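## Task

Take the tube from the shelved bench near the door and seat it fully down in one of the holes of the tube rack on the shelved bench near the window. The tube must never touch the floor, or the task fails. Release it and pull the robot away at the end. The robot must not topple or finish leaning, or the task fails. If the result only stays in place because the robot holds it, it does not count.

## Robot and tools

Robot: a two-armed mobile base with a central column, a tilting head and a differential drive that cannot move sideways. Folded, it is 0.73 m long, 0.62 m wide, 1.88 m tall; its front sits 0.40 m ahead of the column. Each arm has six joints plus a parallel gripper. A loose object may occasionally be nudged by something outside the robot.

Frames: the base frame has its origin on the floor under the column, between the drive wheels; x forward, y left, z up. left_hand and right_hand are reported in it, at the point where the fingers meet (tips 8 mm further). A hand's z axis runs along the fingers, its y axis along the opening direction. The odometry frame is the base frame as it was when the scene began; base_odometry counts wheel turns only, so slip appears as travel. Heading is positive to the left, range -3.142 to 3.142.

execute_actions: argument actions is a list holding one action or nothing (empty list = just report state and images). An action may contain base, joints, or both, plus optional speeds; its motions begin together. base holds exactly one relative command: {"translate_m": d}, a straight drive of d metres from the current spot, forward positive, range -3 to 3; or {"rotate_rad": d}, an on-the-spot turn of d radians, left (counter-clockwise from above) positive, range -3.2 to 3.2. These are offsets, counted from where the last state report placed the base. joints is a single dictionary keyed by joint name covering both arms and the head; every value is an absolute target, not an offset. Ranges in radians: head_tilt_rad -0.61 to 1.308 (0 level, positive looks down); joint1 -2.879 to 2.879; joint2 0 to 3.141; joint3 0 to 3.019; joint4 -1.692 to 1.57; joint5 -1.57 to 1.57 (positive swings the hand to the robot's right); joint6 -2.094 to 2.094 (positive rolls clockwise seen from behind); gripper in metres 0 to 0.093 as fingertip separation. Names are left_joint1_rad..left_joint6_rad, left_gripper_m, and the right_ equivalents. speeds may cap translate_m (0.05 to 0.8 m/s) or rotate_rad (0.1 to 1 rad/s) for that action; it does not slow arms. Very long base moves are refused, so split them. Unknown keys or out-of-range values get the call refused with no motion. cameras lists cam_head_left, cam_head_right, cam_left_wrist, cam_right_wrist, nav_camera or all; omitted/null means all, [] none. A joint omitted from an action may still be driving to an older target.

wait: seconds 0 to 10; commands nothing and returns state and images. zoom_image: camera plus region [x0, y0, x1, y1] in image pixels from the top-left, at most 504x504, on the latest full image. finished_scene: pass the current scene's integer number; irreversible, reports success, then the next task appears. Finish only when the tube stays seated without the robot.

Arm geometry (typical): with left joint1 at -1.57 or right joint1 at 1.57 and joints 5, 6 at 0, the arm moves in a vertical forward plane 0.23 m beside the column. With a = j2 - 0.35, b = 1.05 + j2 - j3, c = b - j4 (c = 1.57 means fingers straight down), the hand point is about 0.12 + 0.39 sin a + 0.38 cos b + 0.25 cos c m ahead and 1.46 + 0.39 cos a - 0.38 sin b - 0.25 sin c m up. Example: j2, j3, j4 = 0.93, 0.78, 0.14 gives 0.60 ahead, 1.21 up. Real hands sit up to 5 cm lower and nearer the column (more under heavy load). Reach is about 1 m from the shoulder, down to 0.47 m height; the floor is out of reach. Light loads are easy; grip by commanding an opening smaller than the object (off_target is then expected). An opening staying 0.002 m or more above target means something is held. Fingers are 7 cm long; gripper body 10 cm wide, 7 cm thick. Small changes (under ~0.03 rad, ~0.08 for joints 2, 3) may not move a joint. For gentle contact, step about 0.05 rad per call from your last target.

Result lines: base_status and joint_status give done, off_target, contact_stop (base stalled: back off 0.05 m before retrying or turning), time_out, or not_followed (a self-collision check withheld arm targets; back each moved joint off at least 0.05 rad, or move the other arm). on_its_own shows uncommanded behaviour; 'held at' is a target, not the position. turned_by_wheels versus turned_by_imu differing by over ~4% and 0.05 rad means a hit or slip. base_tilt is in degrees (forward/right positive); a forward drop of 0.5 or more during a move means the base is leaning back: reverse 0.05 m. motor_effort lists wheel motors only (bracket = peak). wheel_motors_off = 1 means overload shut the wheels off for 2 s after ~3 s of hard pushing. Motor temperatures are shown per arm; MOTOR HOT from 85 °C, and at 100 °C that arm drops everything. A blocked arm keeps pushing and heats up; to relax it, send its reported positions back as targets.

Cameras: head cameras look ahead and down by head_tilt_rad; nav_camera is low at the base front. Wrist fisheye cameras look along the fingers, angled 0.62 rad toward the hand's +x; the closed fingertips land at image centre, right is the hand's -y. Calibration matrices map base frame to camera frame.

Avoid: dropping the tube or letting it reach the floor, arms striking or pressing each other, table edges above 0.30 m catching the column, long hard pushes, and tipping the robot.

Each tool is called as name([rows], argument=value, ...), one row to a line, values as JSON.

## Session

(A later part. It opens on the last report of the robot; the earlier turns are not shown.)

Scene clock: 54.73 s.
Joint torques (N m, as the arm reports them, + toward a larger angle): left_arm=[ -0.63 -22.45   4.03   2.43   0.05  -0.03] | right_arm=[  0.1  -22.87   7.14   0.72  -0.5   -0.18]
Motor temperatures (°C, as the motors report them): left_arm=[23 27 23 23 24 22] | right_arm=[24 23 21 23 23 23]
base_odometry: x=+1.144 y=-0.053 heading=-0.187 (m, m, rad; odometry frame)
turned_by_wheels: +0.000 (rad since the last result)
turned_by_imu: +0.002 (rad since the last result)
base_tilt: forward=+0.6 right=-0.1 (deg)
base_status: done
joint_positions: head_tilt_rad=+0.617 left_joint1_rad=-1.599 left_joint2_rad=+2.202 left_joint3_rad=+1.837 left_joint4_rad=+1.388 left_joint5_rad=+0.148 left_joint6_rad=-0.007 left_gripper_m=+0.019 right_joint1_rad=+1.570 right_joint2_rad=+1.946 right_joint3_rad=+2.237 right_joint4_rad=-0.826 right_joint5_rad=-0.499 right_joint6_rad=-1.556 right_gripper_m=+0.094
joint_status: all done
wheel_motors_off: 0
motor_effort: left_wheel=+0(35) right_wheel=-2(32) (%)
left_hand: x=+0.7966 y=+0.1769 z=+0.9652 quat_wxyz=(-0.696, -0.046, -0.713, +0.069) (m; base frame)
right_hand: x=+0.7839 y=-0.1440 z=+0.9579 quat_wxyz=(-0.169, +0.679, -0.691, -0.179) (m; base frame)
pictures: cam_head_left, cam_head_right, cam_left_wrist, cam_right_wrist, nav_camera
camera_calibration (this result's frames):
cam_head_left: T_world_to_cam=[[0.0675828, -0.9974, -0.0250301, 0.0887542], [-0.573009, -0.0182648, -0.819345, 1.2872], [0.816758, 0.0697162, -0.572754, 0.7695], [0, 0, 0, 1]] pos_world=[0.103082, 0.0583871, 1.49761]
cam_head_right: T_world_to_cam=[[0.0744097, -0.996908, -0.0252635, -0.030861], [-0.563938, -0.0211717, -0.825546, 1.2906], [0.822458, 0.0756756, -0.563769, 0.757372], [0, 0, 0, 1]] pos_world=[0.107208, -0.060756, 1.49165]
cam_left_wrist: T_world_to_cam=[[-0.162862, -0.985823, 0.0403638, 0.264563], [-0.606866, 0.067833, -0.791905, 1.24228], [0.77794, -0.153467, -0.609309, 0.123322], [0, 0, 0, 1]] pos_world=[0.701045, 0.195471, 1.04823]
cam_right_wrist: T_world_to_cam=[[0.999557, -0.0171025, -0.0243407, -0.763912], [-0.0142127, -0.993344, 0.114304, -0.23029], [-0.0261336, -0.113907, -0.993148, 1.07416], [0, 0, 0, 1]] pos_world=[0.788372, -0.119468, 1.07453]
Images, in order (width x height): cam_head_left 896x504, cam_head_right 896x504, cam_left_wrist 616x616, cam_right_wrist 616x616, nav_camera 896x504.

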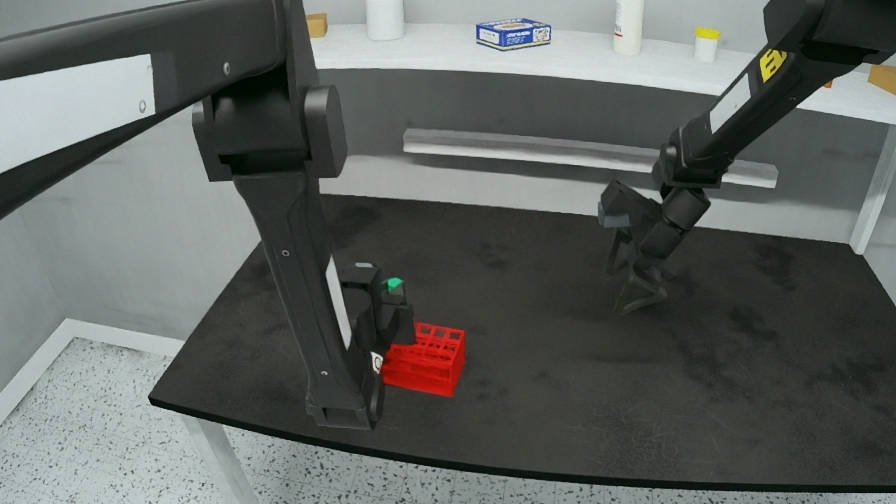

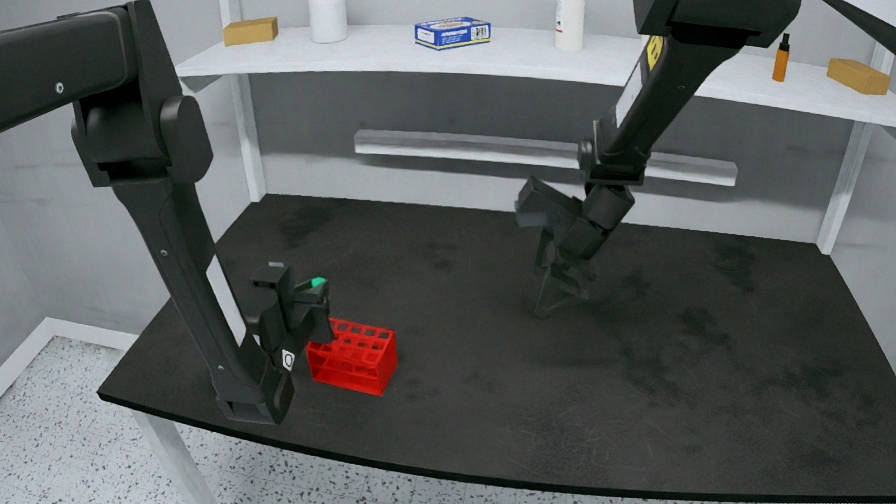

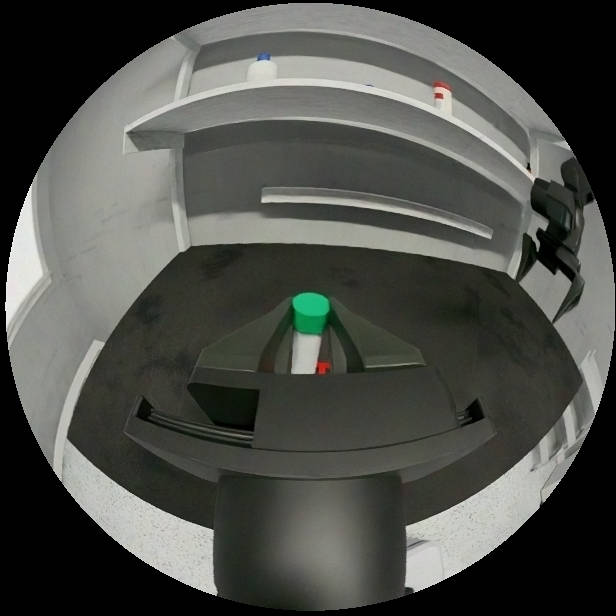

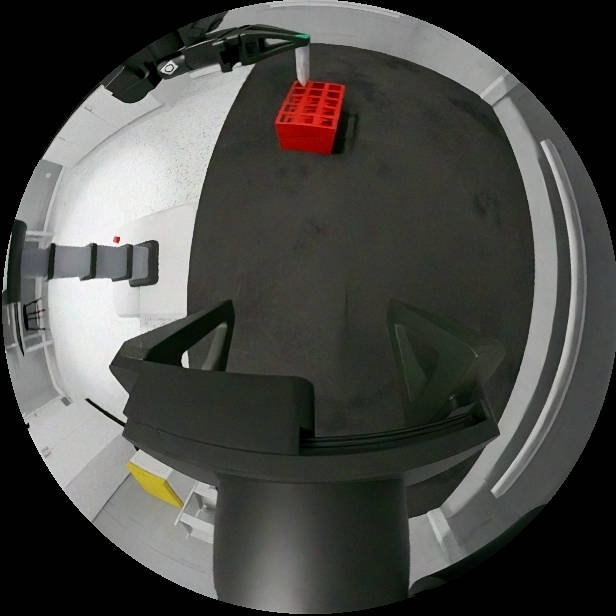

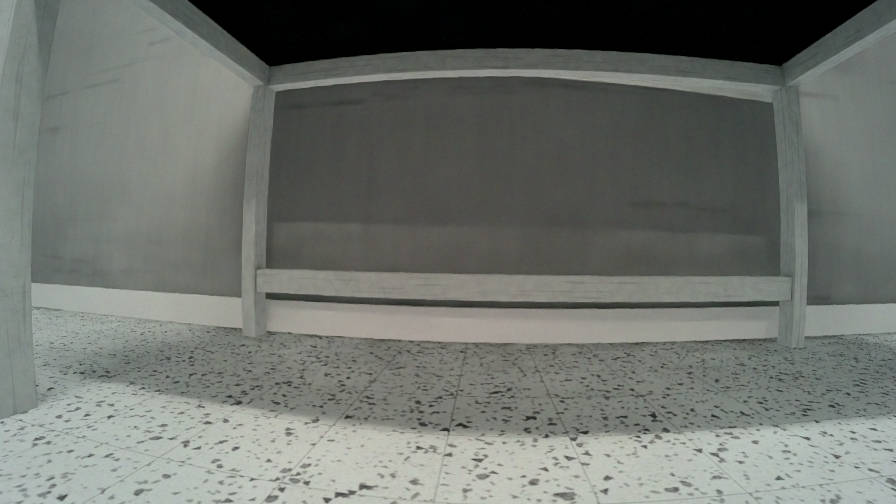

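execute_actions([
  {"joints":{"left_joint2_rad":2.26,"left_joint3_rad":1.92,"left_joint6_rad":-0.1,"right_joint5_rad":-1.0}},
], cameras=["cam_right_wrist"])

zoom_image(camera="cam_right_wrist", region=[230,100,400,270])

Scene clock: 59.33 s.
Joint torques (N m, as the arm reports them, + toward a larger angle): left_arm=[ -0.69 -20.79   4.62   2.25   0.06  -0.14] | right_arm=[  0.2  -22.83   7.13   0.74  -0.78  -0.18]
Motor temperatures (°C, as the motors report them): left_arm=[23 27 23 23 24 22] | right_arm=[24 24 22 23 23 23]
base_odometry: x=+1.144 y=-0.053 heading=-0.187 (m, m, rad; odometry frame)
turned_by_wheels: +0.000 (rad since the last result)
turned_by_imu: +0.001 (rad since the last result)
base_tilt: forward=+0.8 right=-0.3 (deg)
base_status: not commanded
joint_positions: head_tilt_rad=+0.617 left_joint1_rad=-1.599 left_joint2_rad=+2.245 left_joint3_rad=+1.903 left_joint4_rad=+1.391 left_joint5_rad=+0.148 left_joint6_rad=-0.095 left_gripper_m=+0.019 right_joint1_rad=+1.570 right_joint2_rad=+1.946 right_joint3_rad=+2.237 right_joint4_rad=-0.826 right_joint5_rad=-0.998 right_joint6_rad=-1.556 right_gripper_m=+0.094
joint_status: all done
wheel_motors_off: 0
motor_effort: left_wheel=+0(0) right_wheel=-1(1) (%)
left_hand: x=+0.8005 y=+0.1767 z=+0.9576 quat_wxyz=(-0.702, -0.015, -0.705, +0.099) (m; base frame)
right_hand: x=+0.7846 y=-0.0817 z=+1.0157 quat_wxyz=(-0.332, +0.614, -0.628, -0.344) (m; base frame)
pictures: cam_right_wrist
camera_calibration (this result's frames):
cam_right_wrist: T_world_to_cam=[[0.999493, -0.0085876, -0.0306478, -0.754942], [-0.0194695, -0.926708, -0.375278, 0.331833], [-0.0251788, 0.375685, -0.926405, 1.11007], [0, 0, 0, 1]] pos_world=[0.788971, -0.116009, 1.12977]
Images, in order (width x height): cam_right_wrist 616x616.

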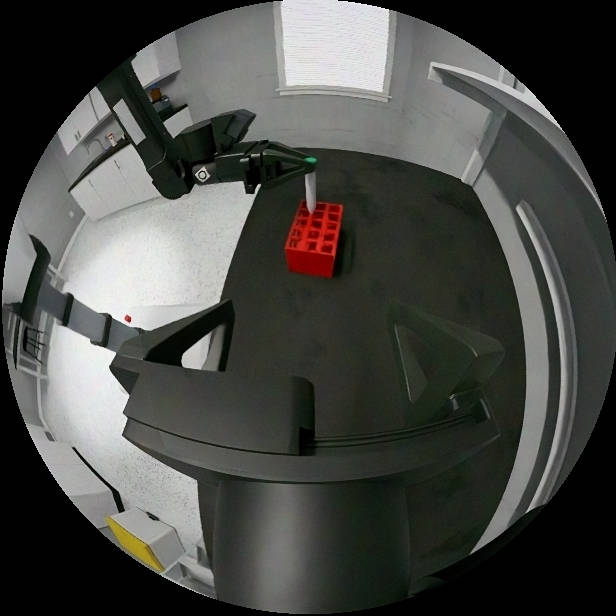

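Region (230, 100, 400, 270) of cam_right_wrist's 616x616 image, scaled by 2.965, with more detail than that image has.

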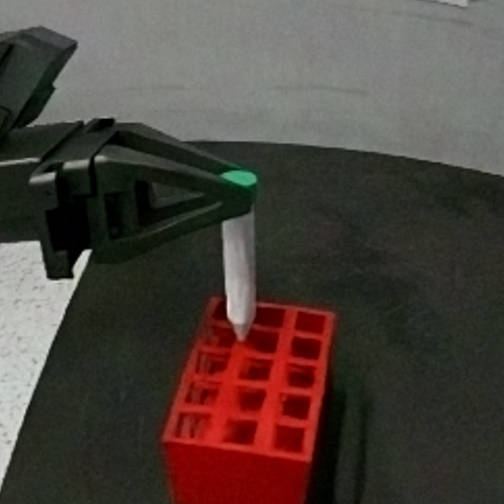

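Over a wall; lowering pulls back toward the near row.

execute_actions([
  {"base":{"translate_m":-0.006},"joints":{"left_joint2_rad":2.32,"left_joint3_rad":1.97}},
], cameras=["cam_right_wrist"])

zoom_image(camera="cam_right_wrist", region=[230,100,400,270])

Scene clock: 70.30 s.
Joint torques (N m, as the arm reports them, + toward a larger angle): left_arm=[ -0.69 -18.31   4.05   1.42   0.03  -0.14] | right_arm=[  0.24 -22.72   7.21   0.82  -0.74  -0.18]
Motor temperatures (°C, as the motors report them): left_arm=[23 27 23 23 24 22] | right_arm=[24 27 23 23 23 23]
base_odometry: x=+1.138 y=-0.052 heading=-0.187 (m, m, rad; odometry frame)
turned_by_wheels: +0.000 (rad since the last result)
turned_by_imu: +0.001 (rad since the last result)
base_tilt: forward=+0.5 right=-0.2 (deg)
base_status: done
joint_positions: head_tilt_rad=+0.617 left_joint1_rad=-1.599 left_joint2_rad=+2.281 left_joint3_rad=+1.963 left_joint4_rad=+1.409 left_joint5_rad=+0.149 left_joint6_rad=-0.095 left_gripper_m=+0.019 right_joint1_rad=+1.570 right_joint2_rad=+1.946 right_joint3_rad=+2.236 right_joint4_rad=-0.826 right_joint5_rad=-0.999 right_joint6_rad=-1.557 right_gripper_m=+0.094
joint_status: all done
wheel_motors_off: 0
motor_effort: left_wheel=+0(37) right_wheel=-1(36) (%)
left_hand: x=+0.8044 y=+0.1765 z=+0.9564 quat_wxyz=(-0.717, -0.017, -0.690, +0.099) (m; base frame)
right_hand: x=+0.7839 y=-0.0816 z=+1.0152 quat_wxyz=(-0.332, +0.614, -0.628, -0.344) (m; base frame)
pictures: cam_right_wrist
camera_calibration (this result's frames):
cam_right_wrist: T_world_to_cam=[[0.999457, -0.00836692, -0.0318587, -0.753022], [-0.0197398, -0.926424, -0.375964, 0.332646], [-0.026369, 0.376389, -0.926086, 1.11027], [0, 0, 0, 1]] pos_world=[0.788457, -0.116024, 1.12928]
Images, in order (width x height): cam_right_wrist 616x616.

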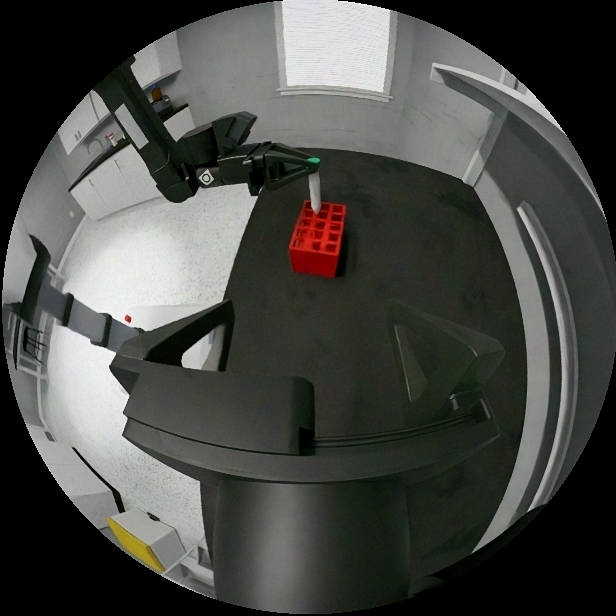

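Region (230, 100, 400, 270) of cam_right_wrist's 616x616 image, scaled by 2.965, with more detail than that image has.

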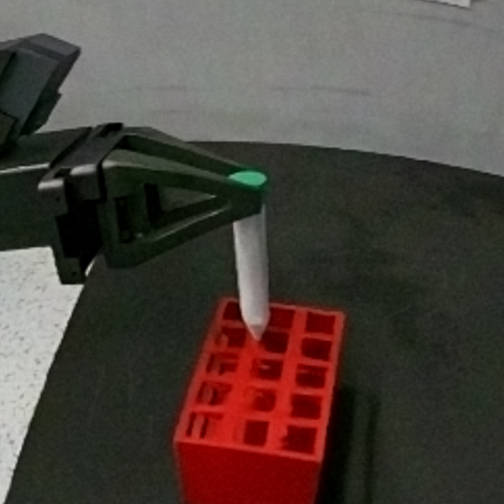

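Resting on the wall. Lift with wrist, go forward to the middle hole.

execute_actions([
  {"joints":{"left_joint4_rad":1.5}},
], cameras=[])

execute_actions([
  {"base":{"translate_m":0.022}},
], cameras=["cam_right_wrist"])

zoom_image(camera="cam_right_wrist", region=[230,100,400,270])

Scene clock: 76.83 s.
Joint torques (N m, as the arm reports them, + toward a larger angle): left_arm=[ -0.72 -20.97   3.61   2.54   0.03  -0.14] | right_arm=[  0.29 -22.84   7.23   0.75  -0.73  -0.18]
Motor temperatures (°C, as the motors report them): left_arm=[23 27 23 23 24 22] | right_arm=[24 27 23 23 23 23]
base_odometry: x=+1.138 y=-0.052 heading=-0.187 (m, m, rad; odometry frame)
turned_by_wheels: +0.000 (rad since the last result)
turned_by_imu: +0.001 (rad since the last result)
base_tilt: forward=+0.6 right=-0.1 (deg)
base_status: not commanded
joint_positions: head_tilt_rad=+0.617 left_joint1_rad=-1.599 left_joint2_rad=+2.311 left_joint3_rad=+1.963 left_joint4_rad=+1.484 left_joint5_rad=+0.149 left_joint6_rad=-0.095 left_gripper_m=+0.019 right_joint1_rad=+1.570 right_joint2_rad=+1.946 right_joint3_rad=+2.236 right_joint4_rad=-0.826 right_joint5_rad=-0.999 right_joint6_rad=-1.557 right_gripper_m=+0.094
joint_status: all done
wheel_motors_off: 0
motor_effort: left_wheel=+0(0) right_wheel=-1(0) (%)
left_hand: x=+0.7883 y=+0.1766 z=+0.9546 quat_wxyz=(-0.732, -0.018, -0.674, +0.099) (m; base frame)
right_hand: x=+0.7839 y=-0.0816 z=+1.0152 quat_wxyz=(-0.332, +0.614, -0.628, -0.344) (m; base frame)
pictures: none
No camera images: the call's "cameras" was empty. Leave "cameras" out to get every camera's image.

Scene clock: 78.13 s.
Joint torques (N m, as the arm reports them, + toward a larger angle): left_arm=[ -0.7  -21.04   3.43   2.47   0.03  -0.14] | right_arm=[  0.28 -22.9    7.25   0.74  -0.73  -0.17]
Motor temperatures (°C, as the motors report them): left_arm=[23 27 23 23 24 22] | right_arm=[24 27 23 23 23 23]
base_odometry: x=+1.160 y=-0.056 heading=-0.187 (m, m, rad; odometry frame)
turned_by_wheels: +0.000 (rad since the last result)
turned_by_imu: +0.000 (rad since the last result)
base_tilt: forward=+0.7 right=-0.2 (deg)
base_status: done
joint_positions: head_tilt_rad=+0.616 left_joint1_rad=-1.599 left_joint2_rad=+2.313 left_joint3_rad=+1.963 left_joint4_rad=+1.485 left_joint5_rad=+0.149 left_joint6_rad=-0.095 left_gripper_m=+0.019 right_joint1_rad=+1.570 right_joint2_rad=+1.946 right_joint3_rad=+2.236 right_joint4_rad=-0.825 right_joint5_rad=-0.999 right_joint6_rad=-1.557 right_gripper_m=+0.094
joint_status: not commanded
wheel_motors_off: 0
motor_effort: left_wheel=+0(35) right_wheel=+0(38) (%)
left_hand: x=+0.7872 y=+0.1766 z=+0.9534 quat_wxyz=(-0.732, -0.018, -0.674, +0.099) (m; base frame)
right_hand: x=+0.7840 y=-0.0816 z=+1.0152 quat_wxyz=(-0.332, +0.614, -0.627, -0.344) (m; base frame)
pictures: cam_right_wrist
camera_calibration (this result's frames):
cam_right_wrist: T_world_to_cam=[[0.999469, -0.00836661, -0.0314775, -0.753482], [-0.0195961, -0.926424, -0.375972, 0.332542], [-0.0260159, 0.376389, -0.926096, 1.11001], [0, 0, 0, 1]] pos_world=[0.788477, -0.116024, 1.12928]
Images, in order (width x height): cam_right_wrist 616x616.

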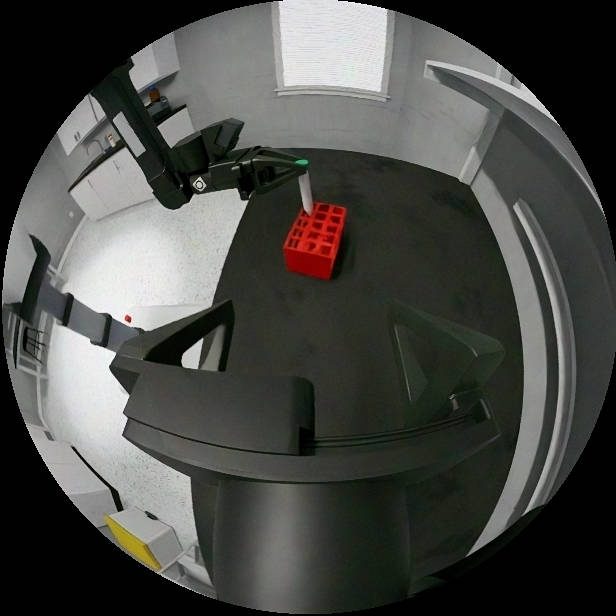

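Region (230, 100, 400, 270) of cam_right_wrist's 616x616 image, scaled by 2.965, with more detail than that image has.

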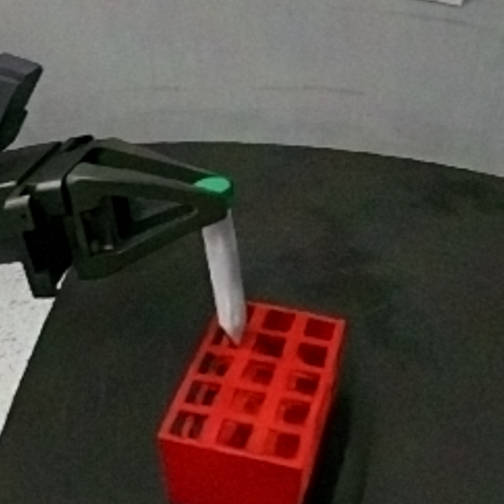

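Tip is in the near hole.

execute_actions([
  {"joints":{"left_joint4_rad":1.37}},
], cameras=["cam_right_wrist"])

execute_actions([
  {"joints":{"left_joint2_rad":2.47,"left_joint3_rad":2.19,"left_joint4_rad":1.3}},
], cameras=["cam_right_wrist"])

zoom_image(camera="cam_right_wrist", region=[230,100,400,270])

Scene clock: 83.47 s.
Joint torques (N m, as the arm reports them, + toward a larger angle): left_arm=[ -0.68 -20.98   3.61   1.56   0.03  -0.14] | right_arm=[  0.27 -22.88   7.22   0.74  -0.73  -0.18]
Motor temperatures (°C, as the motors report them): left_arm=[23 27 23 23 24 22] | right_arm=[24 28 23 23 23 23]
base_odometry: x=+1.160 y=-0.056 heading=-0.187 (m, m, rad; odometry frame)
turned_by_wheels: +0.000 (rad since the last result)
turned_by_imu: +0.001 (rad since the last result)
base_tilt: forward=+0.5 right=-0.3 (deg)
base_status: not commanded
joint_positions: head_tilt_rad=+0.616 left_joint1_rad=-1.599 left_joint2_rad=+2.313 left_joint3_rad=+1.963 left_joint4_rad=+1.376 left_joint5_rad=+0.149 left_joint6_rad=-0.095 left_gripper_m=+0.019 right_joint1_rad=+1.570 right_joint2_rad=+1.946 right_joint3_rad=+2.236 right_joint4_rad=-0.825 right_joint5_rad=-0.999 right_joint6_rad=-1.557 right_gripper_m=+0.094
joint_status: all done
wheel_motors_off: 0
motor_effort: left_wheel=+0(0) right_wheel=-1(0) (%)
left_hand: x=+0.7881 y=+0.1760 z=+0.9268 quat_wxyz=(-0.694, -0.014, -0.713, +0.100) (m; base frame)
right_hand: x=+0.7840 y=-0.0816 z=+1.0152 quat_wxyz=(-0.332, +0.614, -0.627, -0.344) (m; base frame)
pictures: cam_right_wrist
camera_calibration (this result's frames):
cam_right_wrist: T_world_to_cam=[[0.999469, -0.00836661, -0.0314775, -0.753482], [-0.0195961, -0.926424, -0.375972, 0.332542], [-0.0260159, 0.376389, -0.926096, 1.11001], [0, 0, 0, 1]] pos_world=[0.788477, -0.116024, 1.12928]
Images, in order (width x height): cam_right_wrist 616x616.

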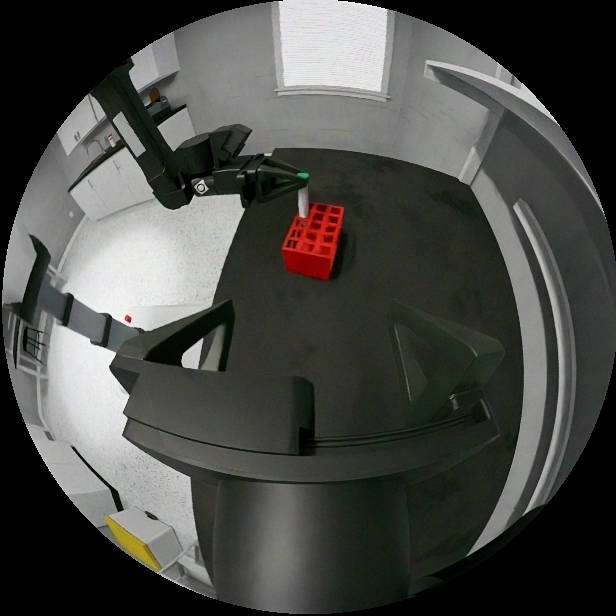

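Scene clock: 84.30 s.
Joint torques (N m, as the arm reports them, + toward a larger angle): left_arm=[ -0.74 -19.75   5.56   1.29   0.03  -0.14] | right_arm=[  0.29 -22.84   7.24   0.73  -0.73  -0.18]
Motor temperatures (°C, as the motors report them): left_arm=[23 27 23 23 24 22] | right_arm=[24 28 23 23 23 23]
base_odometry: x=+1.160 y=-0.056 heading=-0.187 (m, m, rad; odometry frame)
turned_by_wheels: +0.000 (rad since the last result)
turned_by_imu: +0.000 (rad since the last result)
base_tilt: forward=+0.6 right=-0.3 (deg)
base_status: not commanded
joint_positions: head_tilt_rad=+0.616 left_joint1_rad=-1.599 left_joint2_rad=+2.454 left_joint3_rad=+2.169 left_joint4_rad=+1.313 left_joint5_rad=+0.149 left_joint6_rad=-0.095 left_gripper_m=+0.019 right_joint1_rad=+1.570 right_joint2_rad=+1.946 right_joint3_rad=+2.236 right_joint4_rad=-0.825 right_joint5_rad=-0.999 right_joint6_rad=-1.557 right_gripper_m=+0.094
joint_status: all done
wheel_motors_off: 0
motor_effort: left_wheel=+0(3) right_wheel=-2(1) (%)
left_hand: x=+0.7880 y=+0.1749 z=+0.8840 quat_wxyz=(-0.694, -0.014, -0.713, +0.100) (m; base frame)
right_hand: x=+0.7840 y=-0.0816 z=+1.0152 quat_wxyz=(-0.332, +0.614, -0.627, -0.344) (m; base frame)
pictures: cam_right_wrist
camera_calibration (this result's frames):
cam_right_wrist: T_world_to_cam=[[0.999469, -0.00836661, -0.0314775, -0.753482], [-0.0195961, -0.926424, -0.375972, 0.332542], [-0.0260159, 0.376389, -0.926096, 1.11001], [0, 0, 0, 1]] pos_world=[0.788477, -0.116024, 1.12928]
Images, in order (width x height): cam_right_wrist 616x616.

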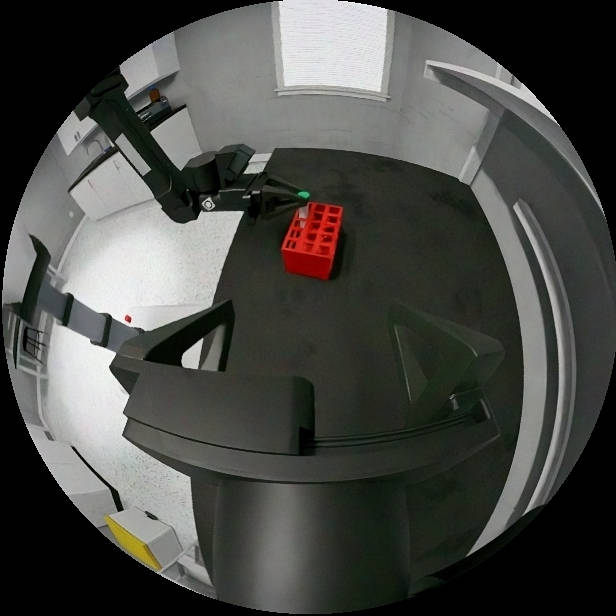

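Region (230, 100, 400, 270) of cam_right_wrist's 616x616 image, scaled by 2.965, with more detail than that image has.

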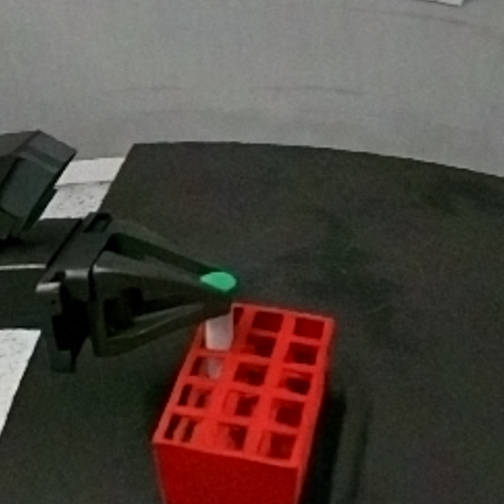

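execute_actions([
  {"joints":{"left_gripper_m":0.07}},
], cameras=[])

execute_actions([
  {"base":{"translate_m":-0.4}},
], cameras=["cam_head_right"])

finished_scene(scene=1)

Scene clock: 88.83 s.
Joint torques (N m, as the arm reports them, + toward a larger angle): left_arm=[ -0.81 -19.92   5.59   1.45   0.03  -0.14] | right_arm=[  0.25 -22.82   7.22   0.73  -0.74  -0.18]
Motor temperatures (°C, as the motors report them): left_arm=[23 27 23 23 24 22] | right_arm=[24 28 24 23 23 23]
base_odometry: x=+1.160 y=-0.056 heading=-0.187 (m, m, rad; odometry frame)
turned_by_wheels: +0.000 (rad since the last result)
turned_by_imu: +0.001 (rad since the last result)
base_tilt: forward=+0.6 right=-0.2 (deg)
base_status: not commanded
joint_positions: head_tilt_rad=+0.616 left_joint1_rad=-1.599 left_joint2_rad=+2.455 left_joint3_rad=+2.169 left_joint4_rad=+1.309 left_joint5_rad=+0.149 left_joint6_rad=-0.095 left_gripper_m=+0.070 right_joint1_rad=+1.570 right_joint2_rad=+1.946 right_joint3_rad=+2.236 right_joint4_rad=-0.825 right_joint5_rad=-0.999 right_joint6_rad=-1.557 right_gripper_m=+0.094
joint_status: all done
wheel_motors_off: 0
motor_effort: left_wheel=+1(1) right_wheel=-1(0) (%)
left_hand: x=+0.7875 y=+0.1749 z=+0.8826 quat_wxyz=(-0.693, -0.014, -0.714, +0.100) (m; base frame)
right_hand: x=+0.7840 y=-0.0816 z=+1.0152 quat_wxyz=(-0.332, +0.614, -0.627, -0.344) (m; base frame)
pictures: none
No camera images: the call's "cameras" was empty. Leave "cameras" out to get every camera's image.

Scene clock: 91.17 s.
Joint torques (N m, as the arm reports them, + toward a larger angle): left_arm=[ -0.85 -20.66   5.21   1.5    0.03  -0.14] | right_arm=[  0.23 -22.82   7.21   0.74  -0.74  -0.18]
Motor temperatures (°C, as the motors report them): left_arm=[23 27 23 23 24 22] | right_arm=[24 28 24 23 23 23]
base_odometry: x=+0.767 y=+0.018 heading=-0.185 (m, m, rad; odometry frame)
turned_by_wheels: +0.002 (rad since the last result)
turned_by_imu: +0.002 (rad since the last result)
base_tilt: forward=+0.5 right=-0.2 (deg)
base_status: done
joint_positions: head_tilt_rad=+0.616 left_joint1_rad=-1.598 left_joint2_rad=+2.468 left_joint3_rad=+2.172 left_joint4_rad=+1.308 left_joint5_rad=+0.149 left_joint6_rad=-0.095 left_gripper_m=+0.070 right_joint1_rad=+1.569 right_joint2_rad=+1.946 right_joint3_rad=+2.236 right_joint4_rad=-0.825 right_joint5_rad=-0.999 right_joint6_rad=-1.557 right_gripper_m=+0.094
joint_status: not commanded
wheel_motors_off: 0
motor_effort: left_wheel=+0(43) right_wheel=-2(35) (%)
left_hand: x=+0.7811 y=+0.1754 z=+0.8746 quat_wxyz=(-0.689, -0.014, -0.718, +0.100) (m; base frame)
right_hand: x=+0.7840 y=-0.0819 z=+1.0152 quat_wxyz=(-0.332, +0.614, -0.627, -0.344) (m; base frame)
pictures: cam_head_right
camera_calibration (this result's frames):
cam_head_right: T_world_to_cam=[[0.0744162, -0.996908, -0.0252441, -0.0308912], [-0.563723, -0.0211717, -0.825693, 1.29082], [0.822605, 0.0756756, -0.563555, 0.757034], [0, 0, 0, 1]] pos_world=[0.107221, -0.060756, 1.49167]
Images, in order (width x height): cam_head_right 896x504.

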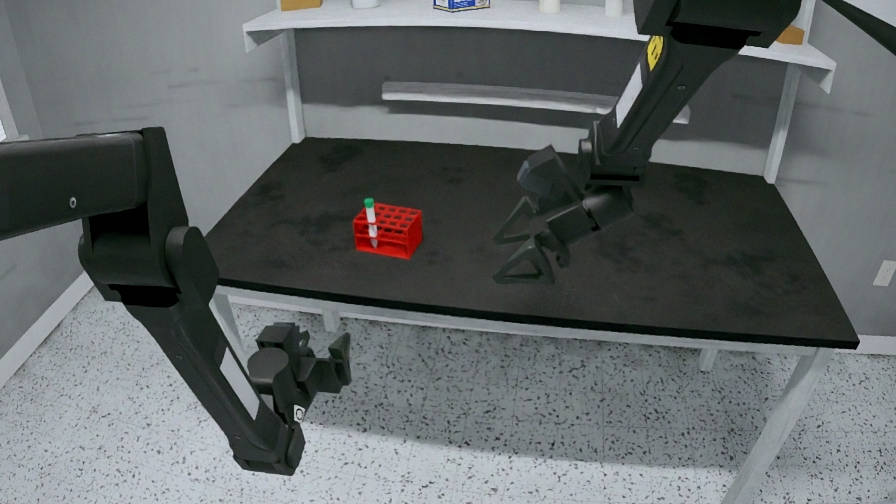

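The scene is finished: the task was done.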